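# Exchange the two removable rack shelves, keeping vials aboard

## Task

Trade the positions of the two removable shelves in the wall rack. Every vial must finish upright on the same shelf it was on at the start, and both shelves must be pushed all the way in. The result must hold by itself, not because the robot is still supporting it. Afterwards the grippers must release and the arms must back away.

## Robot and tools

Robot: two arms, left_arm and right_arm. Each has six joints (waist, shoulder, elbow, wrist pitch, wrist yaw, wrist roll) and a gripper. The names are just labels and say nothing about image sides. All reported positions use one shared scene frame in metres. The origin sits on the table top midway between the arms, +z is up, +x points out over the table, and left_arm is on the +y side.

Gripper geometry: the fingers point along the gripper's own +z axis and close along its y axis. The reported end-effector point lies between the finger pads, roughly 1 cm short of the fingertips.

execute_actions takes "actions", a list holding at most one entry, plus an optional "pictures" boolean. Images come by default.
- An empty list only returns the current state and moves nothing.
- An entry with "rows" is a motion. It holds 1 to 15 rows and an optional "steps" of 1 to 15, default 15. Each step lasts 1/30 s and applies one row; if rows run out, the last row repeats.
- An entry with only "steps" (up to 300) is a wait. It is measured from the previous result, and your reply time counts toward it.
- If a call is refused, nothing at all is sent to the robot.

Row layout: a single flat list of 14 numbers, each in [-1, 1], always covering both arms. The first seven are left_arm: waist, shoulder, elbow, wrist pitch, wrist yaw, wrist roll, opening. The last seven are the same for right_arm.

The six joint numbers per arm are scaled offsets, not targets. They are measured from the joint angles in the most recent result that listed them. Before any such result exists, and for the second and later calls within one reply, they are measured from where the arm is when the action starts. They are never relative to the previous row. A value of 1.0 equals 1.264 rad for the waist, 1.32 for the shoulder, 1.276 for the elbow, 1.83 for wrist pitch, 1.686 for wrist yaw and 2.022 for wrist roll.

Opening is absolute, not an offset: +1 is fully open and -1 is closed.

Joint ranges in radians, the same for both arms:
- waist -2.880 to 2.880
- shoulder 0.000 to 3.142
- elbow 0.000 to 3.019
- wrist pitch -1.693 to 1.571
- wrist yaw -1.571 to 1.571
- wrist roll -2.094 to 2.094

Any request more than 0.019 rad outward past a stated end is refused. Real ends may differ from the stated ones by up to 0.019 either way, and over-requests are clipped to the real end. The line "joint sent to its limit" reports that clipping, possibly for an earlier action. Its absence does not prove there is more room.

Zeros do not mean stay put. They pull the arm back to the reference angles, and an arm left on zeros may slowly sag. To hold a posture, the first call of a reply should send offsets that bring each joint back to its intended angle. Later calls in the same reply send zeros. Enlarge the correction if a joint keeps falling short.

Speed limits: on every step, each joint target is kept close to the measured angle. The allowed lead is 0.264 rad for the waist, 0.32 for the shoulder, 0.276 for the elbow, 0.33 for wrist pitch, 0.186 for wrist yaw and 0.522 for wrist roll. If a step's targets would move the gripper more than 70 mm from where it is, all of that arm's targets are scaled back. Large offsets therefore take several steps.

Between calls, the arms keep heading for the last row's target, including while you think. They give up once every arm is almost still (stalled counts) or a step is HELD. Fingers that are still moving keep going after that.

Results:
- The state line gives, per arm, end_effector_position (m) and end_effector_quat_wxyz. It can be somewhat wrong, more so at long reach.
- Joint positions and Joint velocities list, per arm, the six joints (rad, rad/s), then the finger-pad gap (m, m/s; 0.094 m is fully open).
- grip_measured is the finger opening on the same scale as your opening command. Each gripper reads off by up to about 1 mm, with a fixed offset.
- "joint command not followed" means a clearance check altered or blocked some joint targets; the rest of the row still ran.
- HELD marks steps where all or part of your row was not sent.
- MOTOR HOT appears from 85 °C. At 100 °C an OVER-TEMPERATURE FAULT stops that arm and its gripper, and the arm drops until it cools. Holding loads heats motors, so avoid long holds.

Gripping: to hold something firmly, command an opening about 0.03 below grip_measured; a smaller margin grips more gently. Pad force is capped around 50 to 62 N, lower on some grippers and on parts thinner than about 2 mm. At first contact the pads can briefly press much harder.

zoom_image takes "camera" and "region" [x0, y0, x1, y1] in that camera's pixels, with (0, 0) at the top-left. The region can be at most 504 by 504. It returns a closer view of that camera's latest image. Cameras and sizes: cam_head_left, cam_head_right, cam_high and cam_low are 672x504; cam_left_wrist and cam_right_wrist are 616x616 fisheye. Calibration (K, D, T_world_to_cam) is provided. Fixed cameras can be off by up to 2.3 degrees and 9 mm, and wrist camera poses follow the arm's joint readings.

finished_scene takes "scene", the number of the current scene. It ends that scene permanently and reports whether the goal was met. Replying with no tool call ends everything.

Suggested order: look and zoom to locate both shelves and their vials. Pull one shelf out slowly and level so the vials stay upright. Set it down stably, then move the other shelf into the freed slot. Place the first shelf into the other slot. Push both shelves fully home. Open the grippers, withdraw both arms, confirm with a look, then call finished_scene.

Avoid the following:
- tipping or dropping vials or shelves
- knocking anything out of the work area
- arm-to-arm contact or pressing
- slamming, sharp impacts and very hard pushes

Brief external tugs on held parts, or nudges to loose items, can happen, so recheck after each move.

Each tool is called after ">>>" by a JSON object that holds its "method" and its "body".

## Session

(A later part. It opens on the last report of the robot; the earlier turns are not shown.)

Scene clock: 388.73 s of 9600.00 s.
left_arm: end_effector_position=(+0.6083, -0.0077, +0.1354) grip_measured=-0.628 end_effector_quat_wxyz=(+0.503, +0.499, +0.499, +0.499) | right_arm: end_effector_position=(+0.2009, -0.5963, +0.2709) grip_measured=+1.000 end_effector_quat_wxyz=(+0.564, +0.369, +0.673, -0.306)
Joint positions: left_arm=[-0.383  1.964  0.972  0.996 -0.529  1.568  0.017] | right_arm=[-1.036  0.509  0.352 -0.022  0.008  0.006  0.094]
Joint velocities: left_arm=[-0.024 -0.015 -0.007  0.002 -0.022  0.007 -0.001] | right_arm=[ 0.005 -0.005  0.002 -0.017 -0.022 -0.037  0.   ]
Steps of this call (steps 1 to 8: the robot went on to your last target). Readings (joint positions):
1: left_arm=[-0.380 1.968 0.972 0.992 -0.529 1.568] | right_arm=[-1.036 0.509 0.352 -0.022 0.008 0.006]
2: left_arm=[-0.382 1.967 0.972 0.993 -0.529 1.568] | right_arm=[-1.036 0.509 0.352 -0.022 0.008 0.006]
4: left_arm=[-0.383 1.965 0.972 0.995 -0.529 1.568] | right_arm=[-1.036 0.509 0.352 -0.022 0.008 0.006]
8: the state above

>>> {"method": "execute_actions", "body": {"actions": [{"rows":[[0,-0.045,0.04,0.008,0,0,-0.66,0,0,0,0,0,0,1],[0,-0.05,0.045,0.004,0,0,-0.66,0,0,0,0,0,0,1],[0,-0.055,0.05,0,0,0,-0.66,0,0,0,0,0,0,1],[0,-0.06,0.052,-0.004,0,0,-0.66,0,0,0,0,0,0,1],[0,-0.065,0.053,-0.008,0,0,-0.66,0,0,0,0,0,0,1],[0,-0.07,0.054,-0.012,0,0,-0.66,0,0,0,0,0,0,1],[0,-0.075,0.055,-0.016,0,0,-0.66,0,0,0,0,0,0,1],[0,-0.08,0.055,-0.02,0,0,-0.66,0,0,0,0,0,0,1],[0,-0.085,0.056,-0.024,0,0,-0.66,0,0,0,0,0,0,1],[0,-0.09,0.056,-0.028,0,0,-0.66,0,0,0,0,0,0,1],[0,-0.095,0.057,-0.032,0,0,-0.66,0,0,0,0,0,0,1],[0,-0.1,0.057,-0.036,0,0,-0.66,0,0,0,0,0,0,1],[0,-0.105,0.058,-0.04,0,0,-0.66,0,0,0,0,0,0,1],[0,-0.11,0.058,-0.044,0,0,-0.66,0,0,0,0,0,0,1],[0,-0.115,0.059,-0.048,0,0,-0.66,0,0,0,0,0,0,1]],"steps":15}], "pictures": false}}

>>> {"method": "execute_actions", "body": {"actions": [{"steps":8}], "pictures": false}}

>>> {"method": "execute_actions", "body": {"actions": [{"rows":[[0,-0.045,0.04,0.008,0,0,-0.66,0,0,0,0,0,0,1],[0,-0.05,0.045,0.004,0,0,-0.66,0,0,0,0,0,0,1],[0,-0.055,0.05,0,0,0,-0.66,0,0,0,0,0,0,1],[0,-0.06,0.052,-0.004,0,0,-0.66,0,0,0,0,0,0,1],[0,-0.065,0.053,-0.008,0,0,-0.66,0,0,0,0,0,0,1],[0,-0.07,0.054,-0.012,0,0,-0.66,0,0,0,0,0,0,1],[0,-0.075,0.055,-0.016,0,0,-0.66,0,0,0,0,0,0,1],[0,-0.08,0.056,-0.02,0,0,-0.66,0,0,0,0,0,0,1],[0,-0.085,0.057,-0.024,0,0,-0.66,0,0,0,0,0,0,1],[0,-0.09,0.058,-0.028,0,0,-0.66,0,0,0,0,0,0,1],[0,-0.095,0.059,-0.032,0,0,-0.66,0,0,0,0,0,0,1],[0,-0.1,0.06,-0.036,0,0,-0.66,0,0,0,0,0,0,1],[0,-0.105,0.061,-0.04,0,0,-0.66,0,0,0,0,0,0,1],[0,-0.11,0.062,-0.044,0,0,-0.66,0,0,0,0,0,0,1],[0,-0.115,0.063,-0.048,0,0,-0.66,0,0,0,0,0,0,1]],"steps":15}], "pictures": false}}

>>> {"method": "execute_actions", "body": {"actions": [{"steps":8}], "pictures": false}}

Scene clock: 400.67 s of 9600.00 s.
left_arm: end_effector_position=(+0.6074, -0.0072, +0.1497) grip_measured=-0.628 end_effector_quat_wxyz=(+0.490, +0.511, +0.503, +0.495) | right_arm: end_effector_position=(+0.2009, -0.5963, +0.2709) grip_measured=+1.000 end_effector_quat_wxyz=(+0.564, +0.369, +0.673, -0.306)
Joint positions: left_arm=[-0.383  1.91   0.972  0.904 -0.529  1.568  0.017] | right_arm=[-1.036  0.509  0.352 -0.022  0.008  0.006  0.094]
Joint velocities: left_arm=[-0.005 -0.181  0.002 -0.212 -0.007  0.066 -0.   ] | right_arm=[-0.005 -0.005 -0.002  0.022 -0.022 -0.022  0.   ]
Steps of this call (steps 1 to 15: the robot went on to your last target; steps 16 to 90: nothing new was sent; then 8.43 s passed at rest; steps 91 to 105: all 15 steps of this action). Readings (joint positions):
91: left_arm=[-0.383 1.964 0.972 0.995 -0.529 1.568] | right_arm=[-1.036 0.509 0.352 -0.022 0.008 0.006]
92: left_arm=[-0.383 1.963 0.972 0.993 -0.529 1.568] | right_arm=[-1.036 0.509 0.352 -0.022 0.008 0.006]
94: left_arm=[-0.383 1.961 0.972 0.982 -0.529 1.568] | right_arm=[-1.036 0.509 0.352 -0.022 0.008 0.006]
98: left_arm=[-0.383 1.948 0.972 0.954 -0.529 1.568] | right_arm=[-1.036 0.509 0.352 -0.022 0.008 0.006]
105: the state above

Scene clock: 400.93 s of 9600.00 s.
left_arm: end_effector_position=(+0.6065, -0.0067, +0.1693) grip_measured=-0.628 end_effector_quat_wxyz=(+0.498, +0.504, +0.501, +0.497) | right_arm: end_effector_position=(+0.2009, -0.5963, +0.2709) grip_measured=+1.000 end_effector_quat_wxyz=(+0.564, +0.369, +0.673, -0.306)
Joint positions: left_arm=[-0.383  1.874  0.972  0.89  -0.529  1.568  0.017] | right_arm=[-1.036  0.509  0.352 -0.022  0.008  0.006  0.094]
Joint velocities: left_arm=[-0.005 -0.083  0.007 -0.002 -0.022 -0.051 -0.001] | right_arm=[ 0.015 -0.005 -0.012 -0.017 -0.007 -0.037  0.   ]
Steps of this call (steps 1 to 8: the robot went on to your last target). Readings (joint positions):
1: left_arm=[-0.383 1.904 0.972 0.898 -0.529 1.568] | right_arm=[-1.036 0.509 0.352 -0.022 0.008 0.006]
2: left_arm=[-0.383 1.898 0.972 0.894 -0.529 1.568] | right_arm=[-1.036 0.509 0.352 -0.022 0.008 0.006]
4: left_arm=[-0.383 1.888 0.972 0.890 -0.529 1.568] | right_arm=[-1.036 0.509 0.352 -0.022 0.008 0.006]
8: the state above

Scene clock: 401.43 s of 9600.00 s.
left_arm: end_effector_position=(+0.6037, -0.0050, +0.1852) grip_measured=-0.628 end_effector_quat_wxyz=(+0.486, +0.516, +0.504, +0.494) | right_arm: end_effector_position=(+0.2009, -0.5963, +0.2709) grip_measured=+1.000 end_effector_quat_wxyz=(+0.564, +0.369, +0.673, -0.306)
Joint positions: left_arm=[-0.383  1.817  0.972  0.798 -0.529  1.568  0.017] | right_arm=[-1.036  0.509  0.352 -0.022  0.008  0.006  0.094]
Joint velocities: left_arm=[-0.005 -0.151  0.022 -0.212  0.051 -0.007 -0.   ] | right_arm=[-0.015 -0.005 -0.007 -0.022 -0.051 -0.022  0.   ]
Steps of this call (steps 1 to 15: all 15 steps of this action). Readings (joint positions):
1: left_arm=[-0.383 1.872 0.972 0.890 -0.529 1.568] | right_arm=[-1.036 0.509 0.352 -0.022 0.008 0.006]
2: left_arm=[-0.383 1.870 0.972 0.888 -0.529 1.568] | right_arm=[-1.036 0.509 0.352 -0.022 0.008 0.006]
4: left_arm=[-0.383 1.865 0.972 0.877 -0.529 1.568] | right_arm=[-1.036 0.509 0.352 -0.022 0.008 0.006]
8: left_arm=[-0.383 1.851 0.972 0.849 -0.529 1.568] | right_arm=[-1.036 0.509 0.352 -0.022 0.008 0.006]
15: the state above

Scene clock: 401.70 s of 9600.00 s.
left_arm: end_effector_position=(+0.6020, -0.0040, +0.2006) grip_measured=-0.628 end_effector_quat_wxyz=(+0.491, +0.511, +0.502, +0.496) | right_arm: end_effector_position=(+0.2009, -0.5963, +0.2709) grip_measured=+1.000 end_effector_quat_wxyz=(+0.564, +0.369, +0.673, -0.306)
Joint positions: left_arm=[-0.383  1.787  0.972  0.783 -0.529  1.568  0.017] | right_arm=[-1.036  0.509  0.352 -0.022  0.008  0.006  0.094]
Joint velocities: left_arm=[ 0.005 -0.063 -0.002  0.012 -0.066  0.022 -0.   ] | right_arm=[ 0.005  0.005 -0.002 -0.002  0.037 -0.022  0.   ]
Steps of this call (steps 1 to 8: the robot went on to your last target). Readings (joint positions):
1: left_arm=[-0.383 1.812 0.972 0.792 -0.529 1.568] | right_arm=[-1.036 0.509 0.352 -0.022 0.008 0.006]
2: left_arm=[-0.383 1.807 0.972 0.788 -0.529 1.568] | right_arm=[-1.036 0.509 0.352 -0.022 0.008 0.006]
4: left_arm=[-0.383 1.799 0.972 0.784 -0.529 1.568] | right_arm=[-1.036 0.509 0.352 -0.022 0.008 0.006]
8: the state above

>>> {"method": "execute_actions", "body": {"actions": [{"rows":[[0,-0.05,0.055,0.02,0,0,-0.66,0,0,0,0,0,0,1],[0,-0.055,0.06,0.02,0,0,-0.66,0,0,0,0,0,0,1],[0,-0.06,0.063,0.02,0,0,-0.66,0,0,0,0,0,0,1],[0,-0.065,0.066,0.02,0,0,-0.66,0,0,0,0,0,0,1],[0,-0.07,0.069,0.016,0,0,-0.66,0,0,0,0,0,0,1],[0,-0.075,0.072,0.012,0,0,-0.66,0,0,0,0,0,0,1],[0,-0.08,0.075,0.008,0,0,-0.66,0,0,0,0,0,0,1],[0,-0.085,0.078,0.004,0,0,-0.66,0,0,0,0,0,0,1],[0,-0.09,0.081,0,0,0,-0.66,0,0,0,0,0,0,1],[0,-0.095,0.084,-0.004,0,0,-0.66,0,0,0,0,0,0,1],[0,-0.1,0.087,-0.008,0,0,-0.66,0,0,0,0,0,0,1],[0,-0.104,0.09,-0.012,0,0,-0.66,0,0,0,0,0,0,1],[0,-0.104,0.09,-0.016,0,0,-0.66,0,0,0,0,0,0,1],[0,-0.104,0.09,-0.02,0,0,-0.66,0,0,0,0,0,0,1],[0,-0.104,0.09,-0.024,0,0,-0.66,0,0,0,0,0,0,1]],"steps":15}], "pictures": false}}

>>> {"method": "execute_actions", "body": {"actions": [{"steps":10}], "pictures": false}}

>>> {"method": "execute_actions", "body": {"actions": [{"rows":[[0,-0.05,0.055,0.02,0,0,-0.66,0,0,0,0,0,0,1],[0,-0.055,0.06,0.02,0,0,-0.66,0,0,0,0,0,0,1],[0,-0.06,0.063,0.02,0,0,-0.66,0,0,0,0,0,0,1],[0,-0.065,0.066,0.02,0,0,-0.66,0,0,0,0,0,0,1],[0,-0.07,0.069,0.016,0,0,-0.66,0,0,0,0,0,0,1],[0,-0.075,0.072,0.012,0,0,-0.66,0,0,0,0,0,0,1],[0,-0.08,0.075,0.008,0,0,-0.66,0,0,0,0,0,0,1],[0,-0.085,0.078,0.004,0,0,-0.66,0,0,0,0,0,0,1],[0,-0.09,0.081,0,0,0,-0.66,0,0,0,0,0,0,1],[0,-0.095,0.084,-0.004,0,0,-0.66,0,0,0,0,0,0,1],[0,-0.1,0.087,-0.008,0,0,-0.66,0,0,0,0,0,0,1],[0,-0.104,0.09,-0.013,0,0,-0.66,0,0,0,0,0,0,1],[0,-0.104,0.09,-0.018,0,0,-0.66,0,0,0,0,0,0,1],[0,-0.104,0.09,-0.024,0,0,-0.66,0,0,0,0,0,0,1],[0,-0.104,0.09,-0.03,0,0,-0.66,0,0,0,0,0,0,1]],"steps":15}], "pictures": false}}

>>> {"method": "execute_actions", "body": {"actions": [{"steps":10}]}}

Scene clock: 412.50 s of 9600.00 s.
left_arm: end_effector_position=(+0.5997, -0.0026, +0.2091) grip_measured=-0.628 end_effector_quat_wxyz=(+0.485, +0.517, +0.504, +0.494) | right_arm: end_effector_position=(+0.2009, -0.5963, +0.2709) grip_measured=+1.000 end_effector_quat_wxyz=(+0.564, +0.369, +0.673, -0.306)
Joint positions: left_arm=[-0.383  1.757  0.972  0.736 -0.529  1.568  0.017] | right_arm=[-1.036  0.509  0.352 -0.022  0.008  0.006  0.094]
Joint velocities: left_arm=[-0.005 -0.112  0.002 -0.198 -0.081  0.007  0.   ] | right_arm=[ 0.005 -0.005 -0.007  0.002  0.051  0.051  0.   ]
Steps of this call (steps 1 to 30: the robot went on to your last target; steps 31 to 90: nothing new was sent; then 7.30 s passed at rest; steps 91 to 105: all 15 steps of this action). Readings (joint positions):
91: left_arm=[-0.383 1.782 0.972 0.783 -0.529 1.568] | right_arm=[-1.036 0.509 0.352 -0.022 0.008 0.006]
92: left_arm=[-0.383 1.782 0.972 0.783 -0.529 1.568] | right_arm=[-1.036 0.509 0.352 -0.022 0.008 0.006]
94: left_arm=[-0.383 1.782 0.972 0.783 -0.529 1.568] | right_arm=[-1.036 0.509 0.352 -0.022 0.008 0.006]
98: left_arm=[-0.383 1.778 0.972 0.777 -0.529 1.568] | right_arm=[-1.036 0.509 0.352 -0.022 0.008 0.006]
105: the state above

Scene clock: 412.83 s of 9600.00 s.
left_arm: end_effector_position=(+0.5983, -0.0019, +0.2140) grip_measured=-0.628 end_effector_quat_wxyz=(+0.482, +0.519, +0.504, +0.493) | right_arm: end_effector_position=(+0.2009, -0.5963, +0.2709) grip_measured=+1.000 end_effector_quat_wxyz=(+0.564, +0.369, +0.673, -0.306)
Joint positions: left_arm=[-0.383  1.741  0.972  0.714 -0.529  1.568  0.017] | right_arm=[-1.036  0.509  0.352 -0.022  0.008  0.006  0.094]
Joint velocities: left_arm=[-0.005  0.005  0.002 -0.012  0.066  0.007 -0.001] | right_arm=[-0.005  0.005 -0.007 -0.002 -0.051  0.051  0.   ]
Steps of this call (steps 1 to 10: the robot went on to your last target). Readings (joint positions):
1: left_arm=[-0.383 1.754 0.972 0.730 -0.529 1.568] | right_arm=[-1.036 0.509 0.352 -0.022 0.008 0.006]
2: left_arm=[-0.383 1.751 0.972 0.726 -0.529 1.568] | right_arm=[-1.036 0.509 0.352 -0.022 0.008 0.006]
4: left_arm=[-0.383 1.747 0.972 0.719 -0.529 1.568] | right_arm=[-1.036 0.509 0.352 -0.022 0.008 0.006]
8: left_arm=[-0.383 1.742 0.972 0.715 -0.529 1.568] | right_arm=[-1.036 0.509 0.352 -0.022 0.008 0.006]
10: the state above

Scene clock: 413.33 s of 9600.00 s.
left_arm: end_effector_position=(+0.5953, -0.0001, +0.2229) grip_measured=-0.628 end_effector_quat_wxyz=(+0.476, +0.525, +0.506, +0.492) | right_arm: end_effector_position=(+0.2009, -0.5963, +0.2709) grip_measured=+1.000 end_effector_quat_wxyz=(+0.564, +0.369, +0.673, -0.306)
Joint positions: left_arm=[-0.383  1.709  0.972  0.663 -0.529  1.568  0.017] | right_arm=[-1.036  0.509  0.352 -0.022  0.008  0.006  0.094]
Joint velocities: left_arm=[-0.005 -0.122 -0.012 -0.256  0.007  0.037 -0.   ] | right_arm=[ 0.015 -0.015 -0.002 -0.007  0.007 -0.051  0.   ]
Steps of this call (steps 1 to 15: all 15 steps of this action). Readings (joint positions):
1: left_arm=[-0.383 1.741 0.972 0.714 -0.529 1.568] | right_arm=[-1.036 0.509 0.352 -0.022 0.008 0.006]
2: left_arm=[-0.383 1.741 0.972 0.714 -0.529 1.568] | right_arm=[-1.036 0.509 0.352 -0.022 0.008 0.006]
4: left_arm=[-0.383 1.740 0.972 0.714 -0.529 1.568] | right_arm=[-1.036 0.509 0.352 -0.022 0.008 0.006]
8: left_arm=[-0.383 1.733 0.972 0.708 -0.529 1.568] | right_arm=[-1.036 0.509 0.352 -0.022 0.008 0.006]
15: the state above

Scene clock: 413.67 s of 9600.00 s.
left_arm: end_effector_position=(+0.5934, +0.0010, +0.2272) grip_measured=-0.628 end_effector_quat_wxyz=(+0.472, +0.529, +0.507, +0.490) | right_arm: end_effector_position=(+0.2009, -0.5963, +0.2709) grip_measured=+1.000 end_effector_quat_wxyz=(+0.564, +0.369, +0.673, -0.306)
Joint positions: left_arm=[-0.383  1.692  0.972  0.634 -0.529  1.568  0.017] | right_arm=[-1.036  0.509  0.352 -0.022  0.008  0.006  0.094]
Joint velocities: left_arm=[-0.015 -0.015  0.012 -0.022  0.051 -0.022  0.   ] | right_arm=[-0.015 -0.005 -0.012  0.012 -0.007  0.007  0.   ]
Steps of this call (steps 1 to 10: the robot went on to your last target). Readings (joint positions):
1: left_arm=[-0.383 1.706 0.972 0.656 -0.529 1.568] | right_arm=[-1.036 0.509 0.352 -0.022 0.008 0.006]
2: left_arm=[-0.383 1.702 0.972 0.650 -0.529 1.568] | right_arm=[-1.036 0.509 0.352 -0.022 0.008 0.006]
4: left_arm=[-0.383 1.698 0.972 0.642 -0.529 1.568] | right_arm=[-1.036 0.509 0.352 -0.022 0.008 0.006]
8: left_arm=[-0.383 1.693 0.972 0.636 -0.529 1.568] | right_arm=[-1.036 0.509 0.352 -0.022 0.008 0.006]
10: the state above
camera_calibration (this result's frames):
cam_left_wrist: T_world_to_cam=[[-0.0802963, 0.043092, -0.995839, 0.273298], [-0.572316, 0.815978, 0.0814559, 0.327932], [0.816093, 0.576475, -0.0408578, -0.352956], [0, 0, 0, 1]] pos_world=[0.497671, -0.0758918, 0.231028]
cam_right_wrist: T_world_to_cam=[[-0.844078, -0.536219, -0.00139955, -0.153708], [-0.379666, 0.599483, -0.704609, 0.631463], [0.378664, -0.594214, -0.709594, -0.115443], [0, 0, 0, 1]] pos_world=[0.153718, -0.52957, 0.362802]

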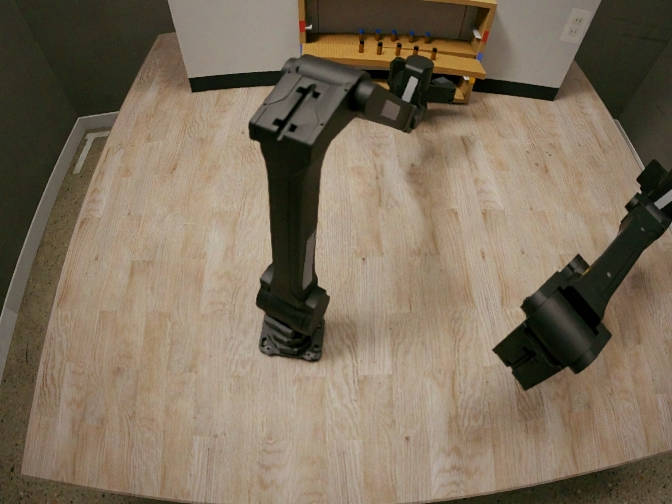

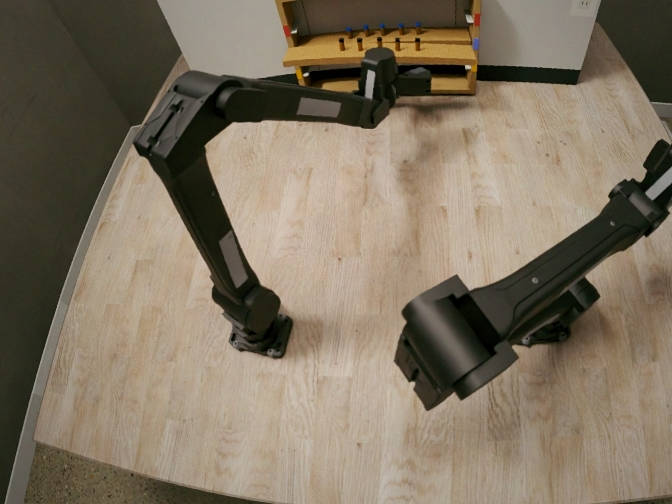

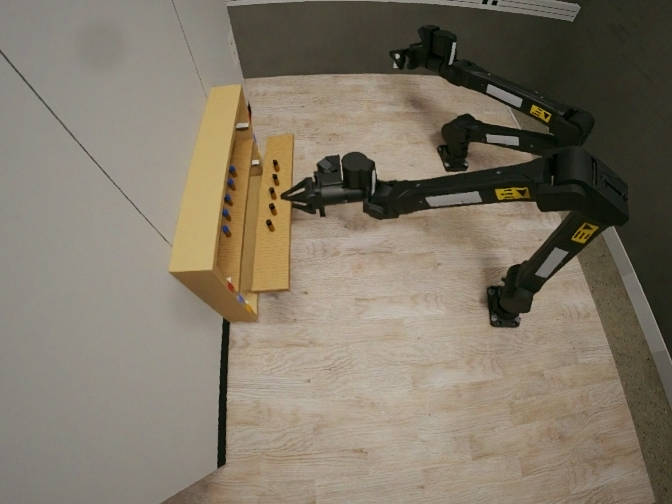

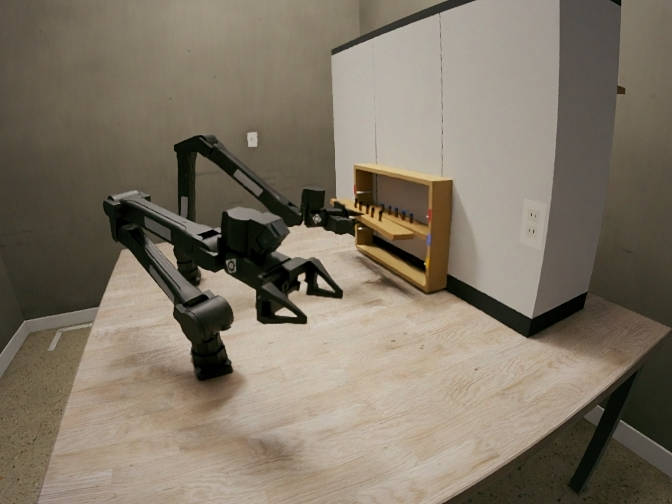

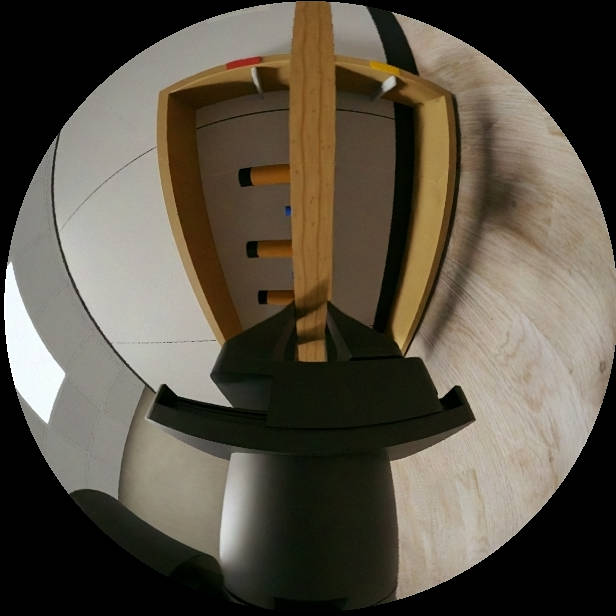

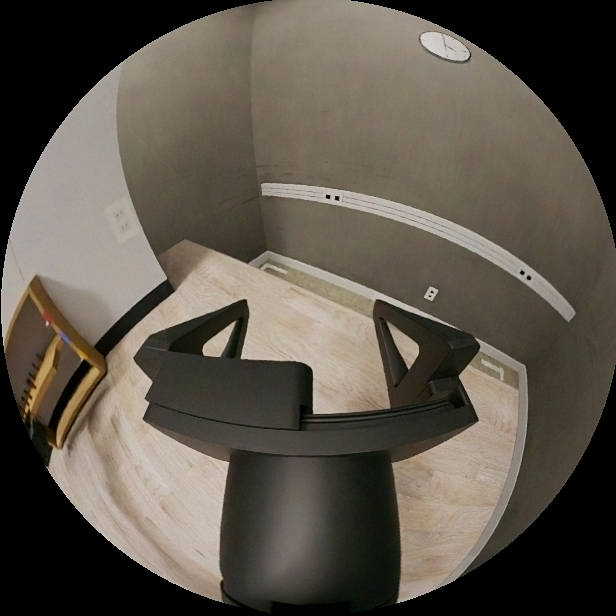

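>>> {"method": "execute_actions", "body": {"actions": [{"rows":[[0,-0.025,0.05,0.02,0,0,-0.66,0,0,0,0,0,0,1],[0,-0.025,0.056,0.02,0,0,-0.66,0,0,0,0,0,0,1],[0,-0.025,0.062,0.02,0,0,-0.66,0,0,0,0,0,0,1],[0,-0.025,0.068,0.02,0,0,-0.66,0,0,0,0,0,0,1],[0,-0.025,0.074,0.02,0,0,-0.66,0,0,0,0,0,0,1],[0,-0.025,0.08,0.02,0,0,-0.66,0,0,0,0,0,0,1],[0,-0.025,0.086,0.02,0,0,-0.66,0,0,0,0,0,0,1],[0,-0.025,0.092,0.02,0,0,-0.66,0,0,0,0,0,0,1],[0,-0.025,0.098,0.02,0,0,-0.66,0,0,0,0,0,0,1],[0,-0.025,0.104,0.02,0,0,-0.66,0,0,0,0,0,0,1],[0,-0.025,0.11,0.02,0,0,-0.66,0,0,0,0,0,0,1],[0,-0.025,0.115,0.02,0,0,-0.66,0,0,0,0,0,0,1]],"steps":15}], "pictures": false}}

>>> {"method": "execute_actions", "body": {"actions": [{"steps":12}], "pictures": false}}

Scene clock: 420.27 s of 9600.00 s.
left_arm: end_effector_position=(+0.6033, -0.0048, +0.2466) grip_measured=-0.628 end_effector_quat_wxyz=(+0.485, +0.517, +0.504, +0.494) | right_arm: end_effector_position=(+0.2009, -0.5963, +0.2709) grip_measured=+1.000 end_effector_quat_wxyz=(+0.564, +0.369, +0.673, -0.306)
Joint positions: left_arm=[-0.383  1.695  1.015  0.632 -0.529  1.568  0.017] | right_arm=[-1.036  0.509  0.352 -0.022  0.008  0.006  0.094]
Joint velocities: left_arm=[ 0.005  0.005  0.139  0.012 -0.037  0.037  0.001] | right_arm=[-0.005 -0.015 -0.002 -0.007  0.037  0.11   0.   ]
Steps of this call (steps 1 to 30: the robot went on to your last target; steps 31 to 90: nothing new was sent; then 3.10 s passed at rest; steps 91 to 105: all 15 steps of this action). Readings (joint positions):
91: left_arm=[-0.383 1.692 0.972 0.632 -0.529 1.568] | right_arm=[-1.036 0.509 0.352 -0.022 0.008 0.006]
92: left_arm=[-0.383 1.692 0.972 0.632 -0.529 1.568] | right_arm=[-1.036 0.509 0.352 -0.022 0.008 0.006]
94: left_arm=[-0.383 1.692 0.972 0.632 -0.529 1.568] | right_arm=[-1.036 0.509 0.352 -0.022 0.008 0.006]
98: left_arm=[-0.383 1.693 0.980 0.632 -0.529 1.568] | right_arm=[-1.036 0.509 0.352 -0.022 0.008 0.006]
105: the state above

Scene clock: 420.67 s of 9600.00 s.
left_arm: end_effector_position=(+0.6079, -0.0075, +0.2580) grip_measured=-0.628 end_effector_quat_wxyz=(+0.492, +0.509, +0.502, +0.496) | right_arm: end_effector_position=(+0.2009, -0.5963, +0.2709) grip_measured=+1.000 end_effector_quat_wxyz=(+0.564, +0.369, +0.673, -0.306)
Joint positions: left_arm=[-0.383  1.695  1.037  0.632 -0.529  1.568  0.017] | right_arm=[-1.036  0.509  0.352 -0.022  0.008  0.006  0.094]
Joint velocities: left_arm=[-0.005 -0.015 -0.002 -0.012 -0.022  0.007  0.001] | right_arm=[-0.005 -0.015  0.002 -0.017  0.022  0.051  0.   ]
Steps of this call (steps 1 to 12: the robot went on to your last target). Readings (joint positions):
1: left_arm=[-0.383 1.695 1.020 0.632 -0.529 1.568] | right_arm=[-1.036 0.509 0.352 -0.022 0.008 0.006]
2: left_arm=[-0.383 1.695 1.024 0.632 -0.529 1.568] | right_arm=[-1.036 0.509 0.352 -0.022 0.008 0.006]
4: left_arm=[-0.383 1.695 1.031 0.632 -0.529 1.568] | right_arm=[-1.036 0.509 0.352 -0.022 0.008 0.006]
8: left_arm=[-0.383 1.695 1.037 0.632 -0.529 1.568] | right_arm=[-1.036 0.509 0.352 -0.022 0.008 0.006]
12: the state above

>>> {"method": "execute_actions", "body": {"actions": [{"rows":[[0.004,-0.045,0.03,0.02,0,0,-0.66,0,0,0,0,0,0,1],[0.006,-0.05,0.03,0.02,0,0,-0.66,0,0,0,0,0,0,1],[0.008,-0.055,0.03,0.02,0,0,-0.66,0,0,0,0,0,0,1],[0.01,-0.06,0.03,0.02,0,0,-0.66,0,0,0,0,0,0,1],[0.011,-0.065,0.03,0.02,0,0,-0.66,0,0,0,0,0,0,1],[0.011,-0.07,0.03,0.02,0,0,-0.66,0,0,0,0,0,0,1],[0.011,-0.075,0.03,0.02,0,0,-0.66,0,0,0,0,0,0,1],[0.011,-0.08,0.03,0.02,0,0,-0.66,0,0,0,0,0,0,1],[0.011,-0.083,0.03,0.02,0,0,-0.66,0,0,0,0,0,0,1]],"steps":15}], "pictures": false}}

>>> {"method": "execute_actions", "body": {"actions": [{"steps":10}]}}

Scene clock: 424.73 s of 9600.00 s.
left_arm: end_effector_position=(+0.6012, -0.0018, +0.2948) grip_measured=-0.628 end_effector_quat_wxyz=(+0.512, +0.489, +0.497, +0.502) | right_arm: end_effector_position=(+0.2009, -0.5963, +0.2709) grip_measured=+1.000 end_effector_quat_wxyz=(+0.564, +0.369, +0.673, -0.306)
Joint positions: left_arm=[-0.381  1.637  1.037  0.632 -0.529  1.568  0.017] | right_arm=[-1.036  0.509  0.352 -0.022  0.008  0.006  0.094]
Joint velocities: left_arm=[ 0.015 -0.122 -0.007 -0.017  0.022  0.007 -0.001] | right_arm=[-0.005 -0.015 -0.002  0.007 -0.022  0.051  0.   ]
Steps of this call (steps 1 to 30: the robot went on to your last target; steps 31 to 90: nothing new was sent; then 0.57 s passed at rest; steps 91 to 105: all 15 steps of this action). Readings (joint positions):
91: left_arm=[-0.383 1.695 1.037 0.632 -0.529 1.568] | right_arm=[-1.036 0.509 0.352 -0.022 0.008 0.006]
92: left_arm=[-0.383 1.695 1.037 0.632 -0.529 1.568] | right_arm=[-1.036 0.509 0.352 -0.022 0.008 0.006]
94: left_arm=[-0.383 1.693 1.037 0.632 -0.529 1.568] | right_arm=[-1.036 0.509 0.352 -0.022 0.008 0.006]
98: left_arm=[-0.382 1.678 1.037 0.632 -0.529 1.568] | right_arm=[-1.036 0.509 0.352 -0.022 0.008 0.006]
105: the state above

Scene clock: 425.07 s of 9600.00 s.
left_arm: end_effector_position=(+0.6004, -0.0010, +0.2989) grip_measured=-0.628 end_effector_quat_wxyz=(+0.514, +0.487, +0.497, +0.502) | right_arm: end_effector_position=(+0.2009, -0.5963, +0.2709) grip_measured=+1.000 end_effector_quat_wxyz=(+0.564, +0.369, +0.673, -0.306)
Joint positions: left_arm=[-0.38   1.631  1.037  0.632 -0.529  1.568  0.017] | right_arm=[-1.036  0.509  0.352 -0.022  0.008  0.006  0.094]
Joint velocities: left_arm=[-0.005 -0.015 -0.002 -0.007 -0.007 -0.007  0.001] | right_arm=[-0.015 -0.005  0.002 -0.017 -0.022 -0.066  0.   ]
Steps of this call (steps 1 to 10: the robot went on to your last target). Readings (joint positions):
1: left_arm=[-0.381 1.634 1.037 0.632 -0.529 1.568] | right_arm=[-1.036 0.509 0.352 -0.022 0.008 0.006]
2: left_arm=[-0.381 1.632 1.037 0.632 -0.529 1.568] | right_arm=[-1.036 0.509 0.352 -0.022 0.008 0.006]
4: left_arm=[-0.380 1.631 1.037 0.632 -0.529 1.568] | right_arm=[-1.036 0.509 0.352 -0.022 0.008 0.006]
8: left_arm=[-0.380 1.631 1.037 0.632 -0.529 1.568] | right_arm=[-1.036 0.509 0.352 -0.022 0.008 0.006]
10: the state above
camera_calibration (this result's frames):
cam_left_wrist: T_world_to_cam=[[0.0257693, -0.0193752, -0.99948, 0.282684], [-0.577194, 0.81603, -0.0307006, 0.36419], [0.816201, 0.577685, 0.00984525, -0.369705], [0, 0, 0, 1]] pos_world=[0.504677, -0.0781404, 0.297357]
cam_right_wrist: T_world_to_cam=[[-0.844078, -0.536219, -0.00139955, -0.153708], [-0.379666, 0.599483, -0.704609, 0.631463], [0.378664, -0.594214, -0.709594, -0.115443], [0, 0, 0, 1]] pos_world=[0.153718, -0.52957, 0.362802]

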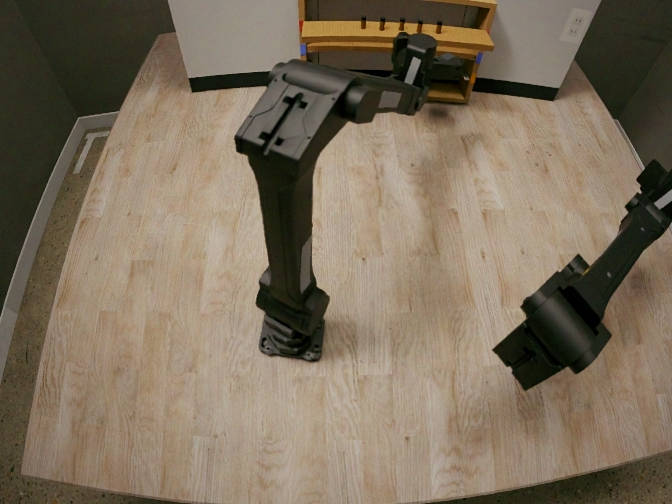

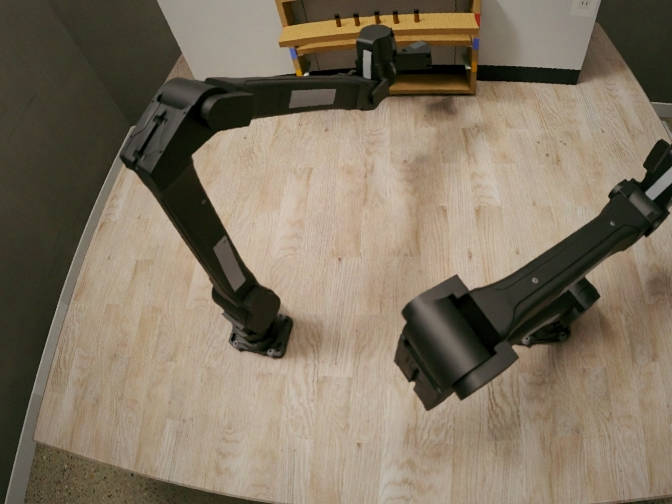

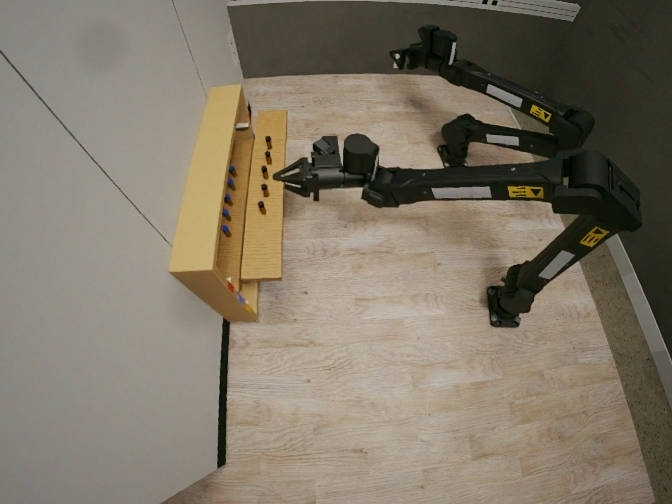

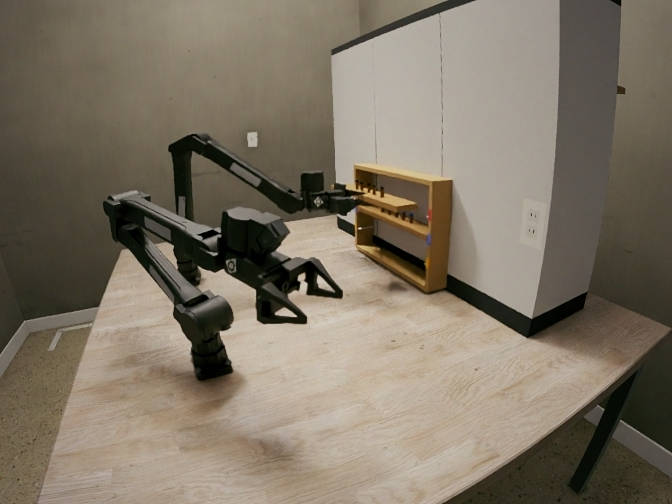

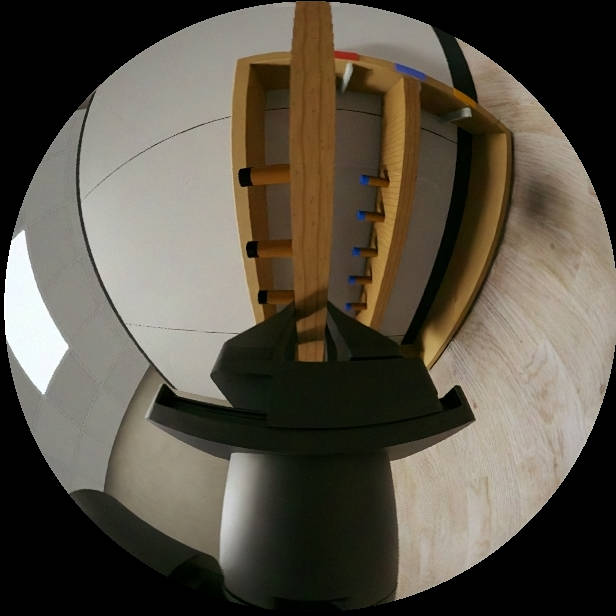

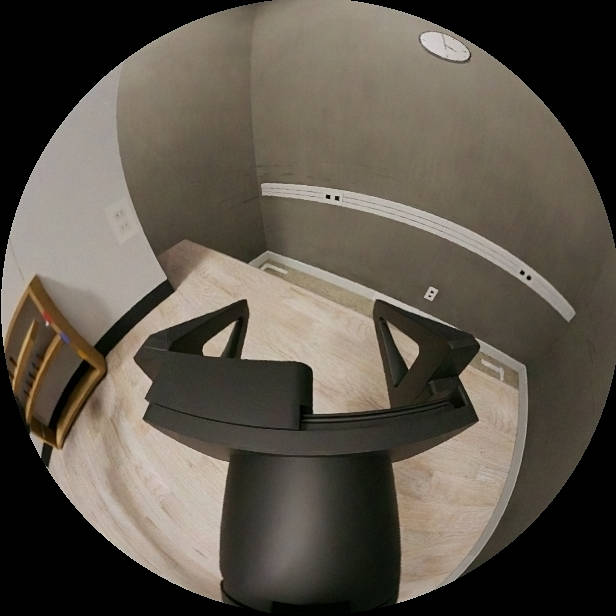

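>>> {"method": "execute_actions", "body": {"actions": [{"rows":[[0.006,-0.022,0.04,0.014,0,0,-0.66,0,0,0,0,0,0,1],[0.007,-0.018,0.046,0.013,0,0,-0.66,0,0,0,0,0,0,1],[0.008,-0.014,0.052,0.012,0.001,0,-0.66,0,0,0,0,0,0,1],[0.008,-0.011,0.058,0.011,0.001,0,-0.66,0,0,0,0,0,0,1],[0.009,-0.007,0.064,0.01,0.002,0,-0.66,0,0,0,0,0,0,1],[0.01,-0.004,0.07,0.008,0.002,0,-0.66,0,0,0,0,0,0,1],[0.011,0,0.075,0.007,0.003,0,-0.66,0,0,0,0,0,0,1],[0.011,0.004,0.08,0.005,0.003,0,-0.66,0,0,0,0,0,0,1],[0.012,0.007,0.085,0.004,0.004,0,-0.66,0,0,0,0,0,0,1],[0.013,0.011,0.09,0.002,0.004,0,-0.66,0,0,0,0,0,0,1],[0.014,0.014,0.095,0.001,0.005,0,-0.66,0,0,0,0,0,0,1],[0.014,0.018,0.1,-0.001,0.005,0,-0.66,0,0,0,0,0,0,1],[0.015,0.021,0.105,-0.002,0.006,0,-0.66,0,0,0,0,0,0,1]],"steps":15}], "pictures": false}}

>>> {"method": "execute_actions", "body": {"actions": [{"steps":10}]}}

Scene clock: 431.63 s of 9600.00 s.
left_arm: end_effector_position=(+0.6182, -0.0077, +0.2767) grip_measured=-0.628 end_effector_quat_wxyz=(+0.500, +0.501, +0.501, +0.498) | right_arm: end_effector_position=(+0.2009, -0.5963, +0.2709) grip_measured=+1.000 end_effector_quat_wxyz=(+0.564, +0.369, +0.673, -0.306)
Joint positions: left_arm=[-0.374  1.693  1.078  0.61  -0.522  1.568  0.017] | right_arm=[-1.036  0.509  0.352 -0.022  0.008  0.006  0.094]
Joint velocities: left_arm=[ 0.024  0.112  0.095 -0.037  0.007 -0.007 -0.001] | right_arm=[-0.015 -0.015 -0.007  0.002 -0.022  0.007  0.   ]
Steps of this call (steps 1 to 15: the robot went on to your last target; steps 16 to 90: nothing new was sent; then 3.07 s passed at rest; steps 91 to 105: all 15 steps of this action). Readings (joint positions):
91: left_arm=[-0.380 1.631 1.037 0.632 -0.529 1.568] | right_arm=[-1.036 0.509 0.352 -0.022 0.008 0.006]
92: left_arm=[-0.380 1.631 1.037 0.632 -0.529 1.568] | right_arm=[-1.036 0.509 0.352 -0.022 0.008 0.006]
94: left_arm=[-0.380 1.633 1.037 0.632 -0.529 1.568] | right_arm=[-1.036 0.509 0.352 -0.022 0.008 0.006]
98: left_arm=[-0.380 1.647 1.041 0.629 -0.529 1.568] | right_arm=[-1.036 0.509 0.352 -0.022 0.008 0.006]
105: the state above

Scene clock: 431.97 s of 9600.00 s.
left_arm: end_effector_position=(+0.6201, -0.0073, +0.2750) grip_measured=-0.628 end_effector_quat_wxyz=(+0.498, +0.502, +0.501, +0.499) | right_arm: end_effector_position=(+0.2009, -0.5963, +0.2709) grip_measured=+1.000 end_effector_quat_wxyz=(+0.564, +0.369, +0.673, -0.306)
Joint positions: left_arm=[-0.372  1.698  1.082  0.608 -0.522  1.568  0.017] | right_arm=[-1.036  0.509  0.352 -0.022  0.008  0.006  0.094]
Joint velocities: left_arm=[ 0.005 -0.015 -0.007 -0.007 -0.007  0.022 -0.001] | right_arm=[-0.015 -0.005 -0.007 -0.017  0.007 -0.051  0.   ]
Steps of this call (steps 1 to 10: the robot went on to your last target). Readings (joint positions):
1: left_arm=[-0.373 1.696 1.081 0.610 -0.522 1.568] | right_arm=[-1.036 0.509 0.352 -0.022 0.008 0.006]
2: left_arm=[-0.372 1.698 1.081 0.609 -0.522 1.568] | right_arm=[-1.036 0.509 0.352 -0.022 0.008 0.006]
4: left_arm=[-0.372 1.698 1.081 0.608 -0.522 1.568] | right_arm=[-1.036 0.509 0.352 -0.022 0.008 0.006]
8: left_arm=[-0.372 1.698 1.082 0.608 -0.522 1.568] | right_arm=[-1.036 0.509 0.352 -0.022 0.008 0.006]
10: the state above
camera_calibration (this result's frames):
cam_left_wrist: T_world_to_cam=[[-0.0134186, 0.00351808, -0.999904, 0.2828], [-0.57852, 0.815599, 0.0106333, 0.369415], [0.815558, 0.578607, -0.00890892, -0.376378], [0, 0, 0, 1]] pos_world=[0.524467, -0.0845142, 0.275492]
cam_right_wrist: T_world_to_cam=[[-0.844078, -0.536219, -0.00139955, -0.153708], [-0.379666, 0.599483, -0.704609, 0.631463], [0.378664, -0.594214, -0.709594, -0.115443], [0, 0, 0, 1]] pos_world=[0.153718, -0.52957, 0.362802]

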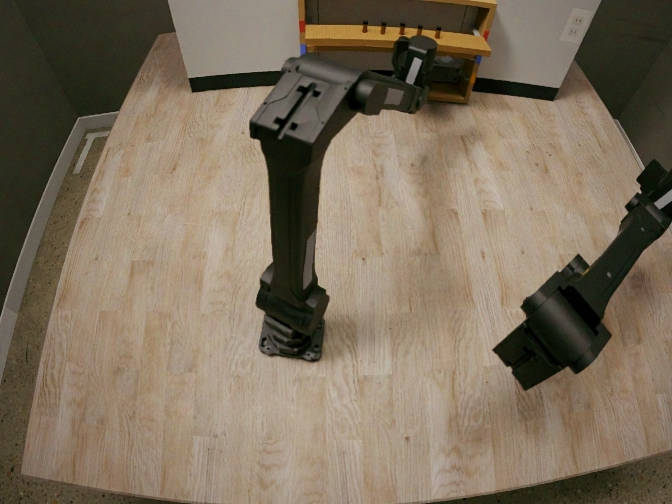

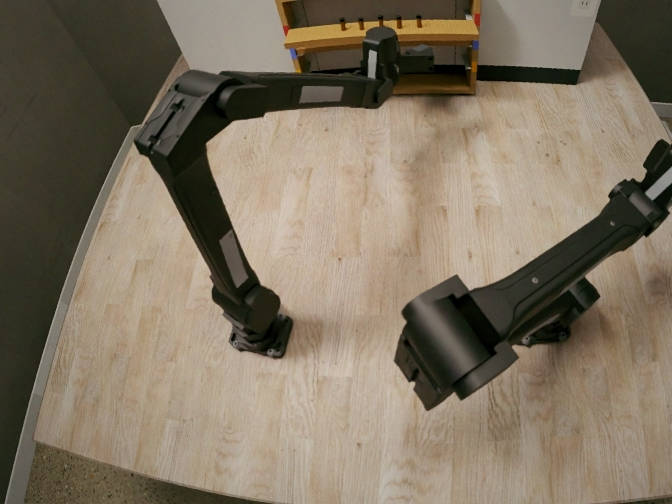

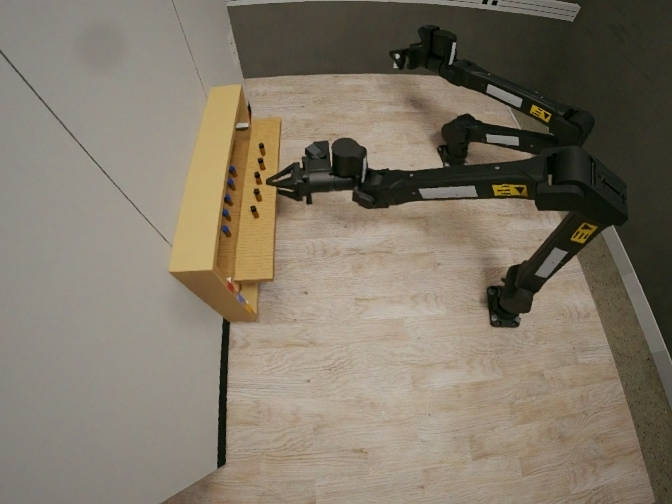

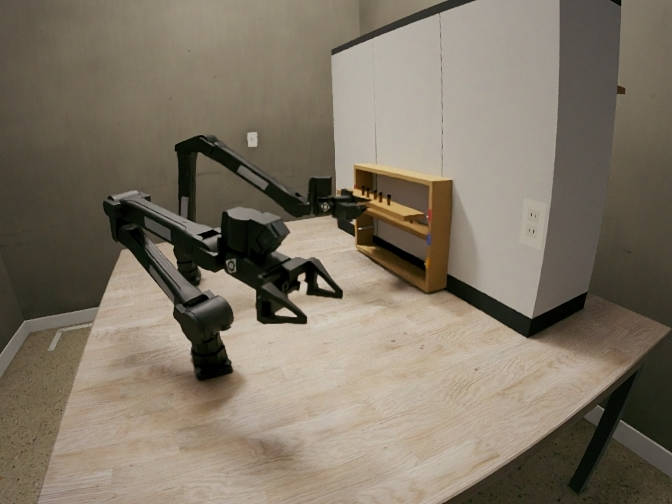

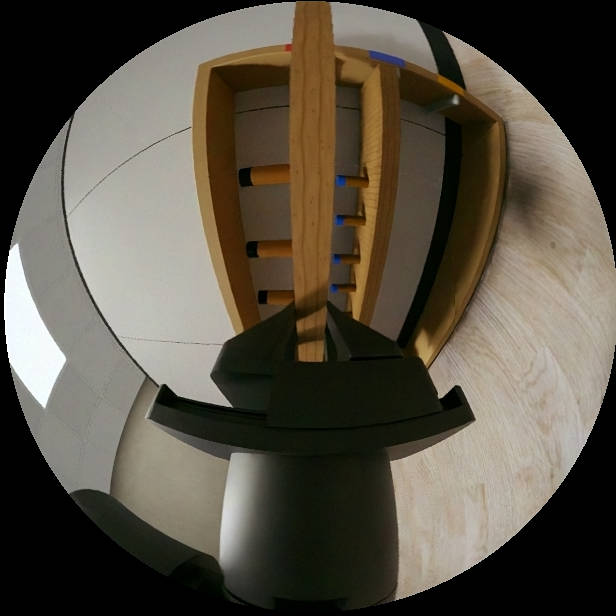

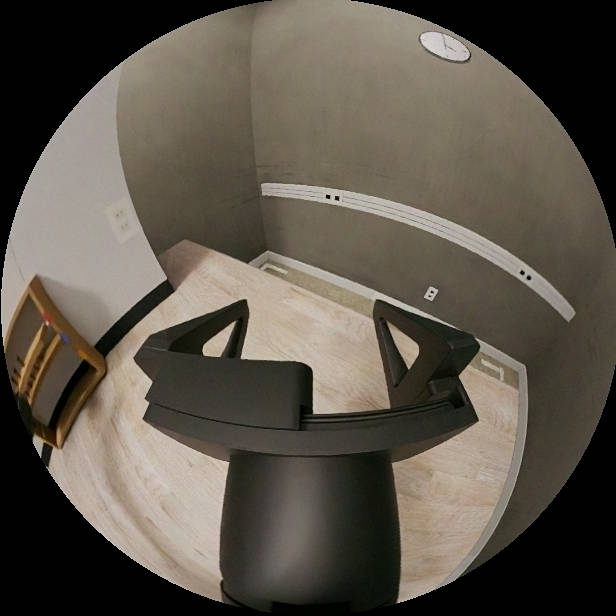

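>>> {"method": "execute_actions", "body": {"actions": [{"rows":[[0.005,-0.035,0.04,0.015,0,0,-0.66,0,0,0,0,0,0,1],[0.008,-0.04,0.04,0.015,0,0,-0.66,0,0,0,0,0,0,1],[0.01,-0.044,0.04,0.015,0.002,0,-0.66,0,0,0,0,0,0,1],[0.011,-0.047,0.04,0.015,0.003,0,-0.66,0,0,0,0,0,0,1]],"steps":15}], "pictures": false}}

>>> {"method": "zoom_image", "body": {"camera": "cam_head_left", "region": [290, 0, 510, 110]}}

Scene clock: 435.23 s of 9600.00 s.
left_arm: end_effector_position=(+0.6209, -0.0057, +0.2750) grip_measured=-0.628 end_effector_quat_wxyz=(+0.498, +0.502, +0.502, +0.499) | right_arm: end_effector_position=(+0.2009, -0.5963, +0.2709) grip_measured=+1.000 end_effector_quat_wxyz=(+0.564, +0.369, +0.673, -0.306)
Joint positions: left_arm=[-0.369  1.698  1.082  0.608 -0.52   1.568  0.017] | right_arm=[-1.036  0.509  0.352 -0.022  0.008  0.006  0.094]
Joint velocities: left_arm=[ 0.005 -0.015 -0.022 -0.002  0.007 -0.007  0.001] | right_arm=[-0.005 -0.015 -0.002 -0.022  0.051  0.066  0.   ]
Steps of this call (steps 1 to 15: the robot went on to your last target; steps 16 to 83: nothing new was sent; steps 84 to 98: all 15 steps of this action). Readings (joint positions):
84: left_arm=[-0.372 1.698 1.082 0.608 -0.522 1.568] | right_arm=[-1.036 0.509 0.352 -0.022 0.008 0.006]
85: left_arm=[-0.372 1.698 1.082 0.608 -0.522 1.568] | right_arm=[-1.036 0.509 0.352 -0.022 0.008 0.006]
87: left_arm=[-0.372 1.698 1.082 0.608 -0.521 1.568] | right_arm=[-1.036 0.509 0.352 -0.022 0.008 0.006]
91: left_arm=[-0.371 1.698 1.082 0.608 -0.520 1.568] | right_arm=[-1.036 0.509 0.352 -0.022 0.008 0.006]
98: the state above

Region (290, 0, 510, 110) of cam_head_left's 672x504 image, scaled by 2.291, with more detail than that image has.

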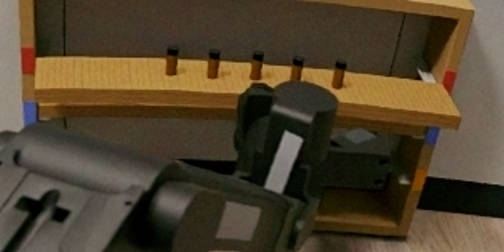

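>>> {"method": "execute_actions", "body": {"actions": [{"rows":[[0,-0.045,0.04,0.015,0,0,-0.66,0,0,0,0,0,0,1],[0,-0.05,0.04,0.015,0,0,-0.66,0,0,0,0,0,0,1],[0,-0.055,0.04,0.015,0,0,-0.66,0,0,0,0,0,0,1],[0,-0.059,0.04,0.015,0,0,-0.66,0,0,0,0,0,0,1]],"steps":15}], "pictures": false}}

>>> {"method": "execute_actions", "body": {"actions": [{"steps":6}], "pictures": false}}

Scene clock: 439.37 s of 9600.00 s.
left_arm: end_effector_position=(+0.6181, -0.0041, +0.2889) grip_measured=-0.628 end_effector_quat_wxyz=(+0.505, +0.494, +0.500, +0.501) | right_arm: end_effector_position=(+0.2009, -0.5963, +0.2709) grip_measured=+1.000 end_effector_quat_wxyz=(+0.564, +0.369, +0.673, -0.306)
Joint positions: left_arm=[-0.369  1.677  1.082  0.608 -0.52   1.568  0.017] | right_arm=[-1.036  0.509  0.352 -0.022  0.008  0.006  0.094]
Joint velocities: left_arm=[-0.005 -0.005 -0.007  0.002 -0.022 -0.066  0.001] | right_arm=[-0.015 -0.005 -0.007 -0.032 -0.037  0.051  0.   ]
Steps of this call (steps 1 to 15: the robot went on to your last target; steps 16 to 90: nothing new was sent; then 0.63 s passed at rest; steps 91 to 105: all 15 steps of this action). Readings (joint positions):
91: left_arm=[-0.369 1.698 1.082 0.608 -0.520 1.568] | right_arm=[-1.036 0.509 0.352 -0.022 0.008 0.006]
92: left_arm=[-0.369 1.698 1.082 0.608 -0.520 1.568] | right_arm=[-1.036 0.509 0.352 -0.022 0.008 0.006]
94: left_arm=[-0.369 1.696 1.082 0.608 -0.520 1.568] | right_arm=[-1.036 0.509 0.352 -0.022 0.008 0.006]
98: left_arm=[-0.369 1.688 1.082 0.608 -0.520 1.568] | right_arm=[-1.036 0.509 0.352 -0.022 0.008 0.006]
105: the state above

Scene clock: 439.57 s of 9600.00 s.
left_arm: end_effector_position=(+0.6180, -0.0041, +0.2891) grip_measured=-0.628 end_effector_quat_wxyz=(+0.505, +0.494, +0.500, +0.501) | right_arm: end_effector_position=(+0.2009, -0.5963, +0.2709) grip_measured=+1.000 end_effector_quat_wxyz=(+0.564, +0.369, +0.673, -0.306)
Joint positions: left_arm=[-0.369  1.676  1.082  0.608 -0.52   1.568  0.017] | right_arm=[-1.036  0.509  0.352 -0.022  0.008  0.006  0.094]
Joint velocities: left_arm=[-0.005  0.005  0.002 -0.027  0.022 -0.037  0.001] | right_arm=[-0.005 -0.005  0.002 -0.022  0.007 -0.037  0.   ]
Steps of this call (steps 1 to 6: the robot went on to your last target). Readings (joint positions):
1: left_arm=[-0.369 1.676 1.082 0.608 -0.520 1.568] | right_arm=[-1.036 0.509 0.352 -0.022 0.008 0.006]
2: left_arm=[-0.369 1.676 1.082 0.608 -0.520 1.568] | right_arm=[-1.036 0.509 0.352 -0.022 0.008 0.006]
4: left_arm=[-0.369 1.676 1.082 0.608 -0.520 1.568] | right_arm=[-1.036 0.509 0.352 -0.022 0.008 0.006]
6: the state above


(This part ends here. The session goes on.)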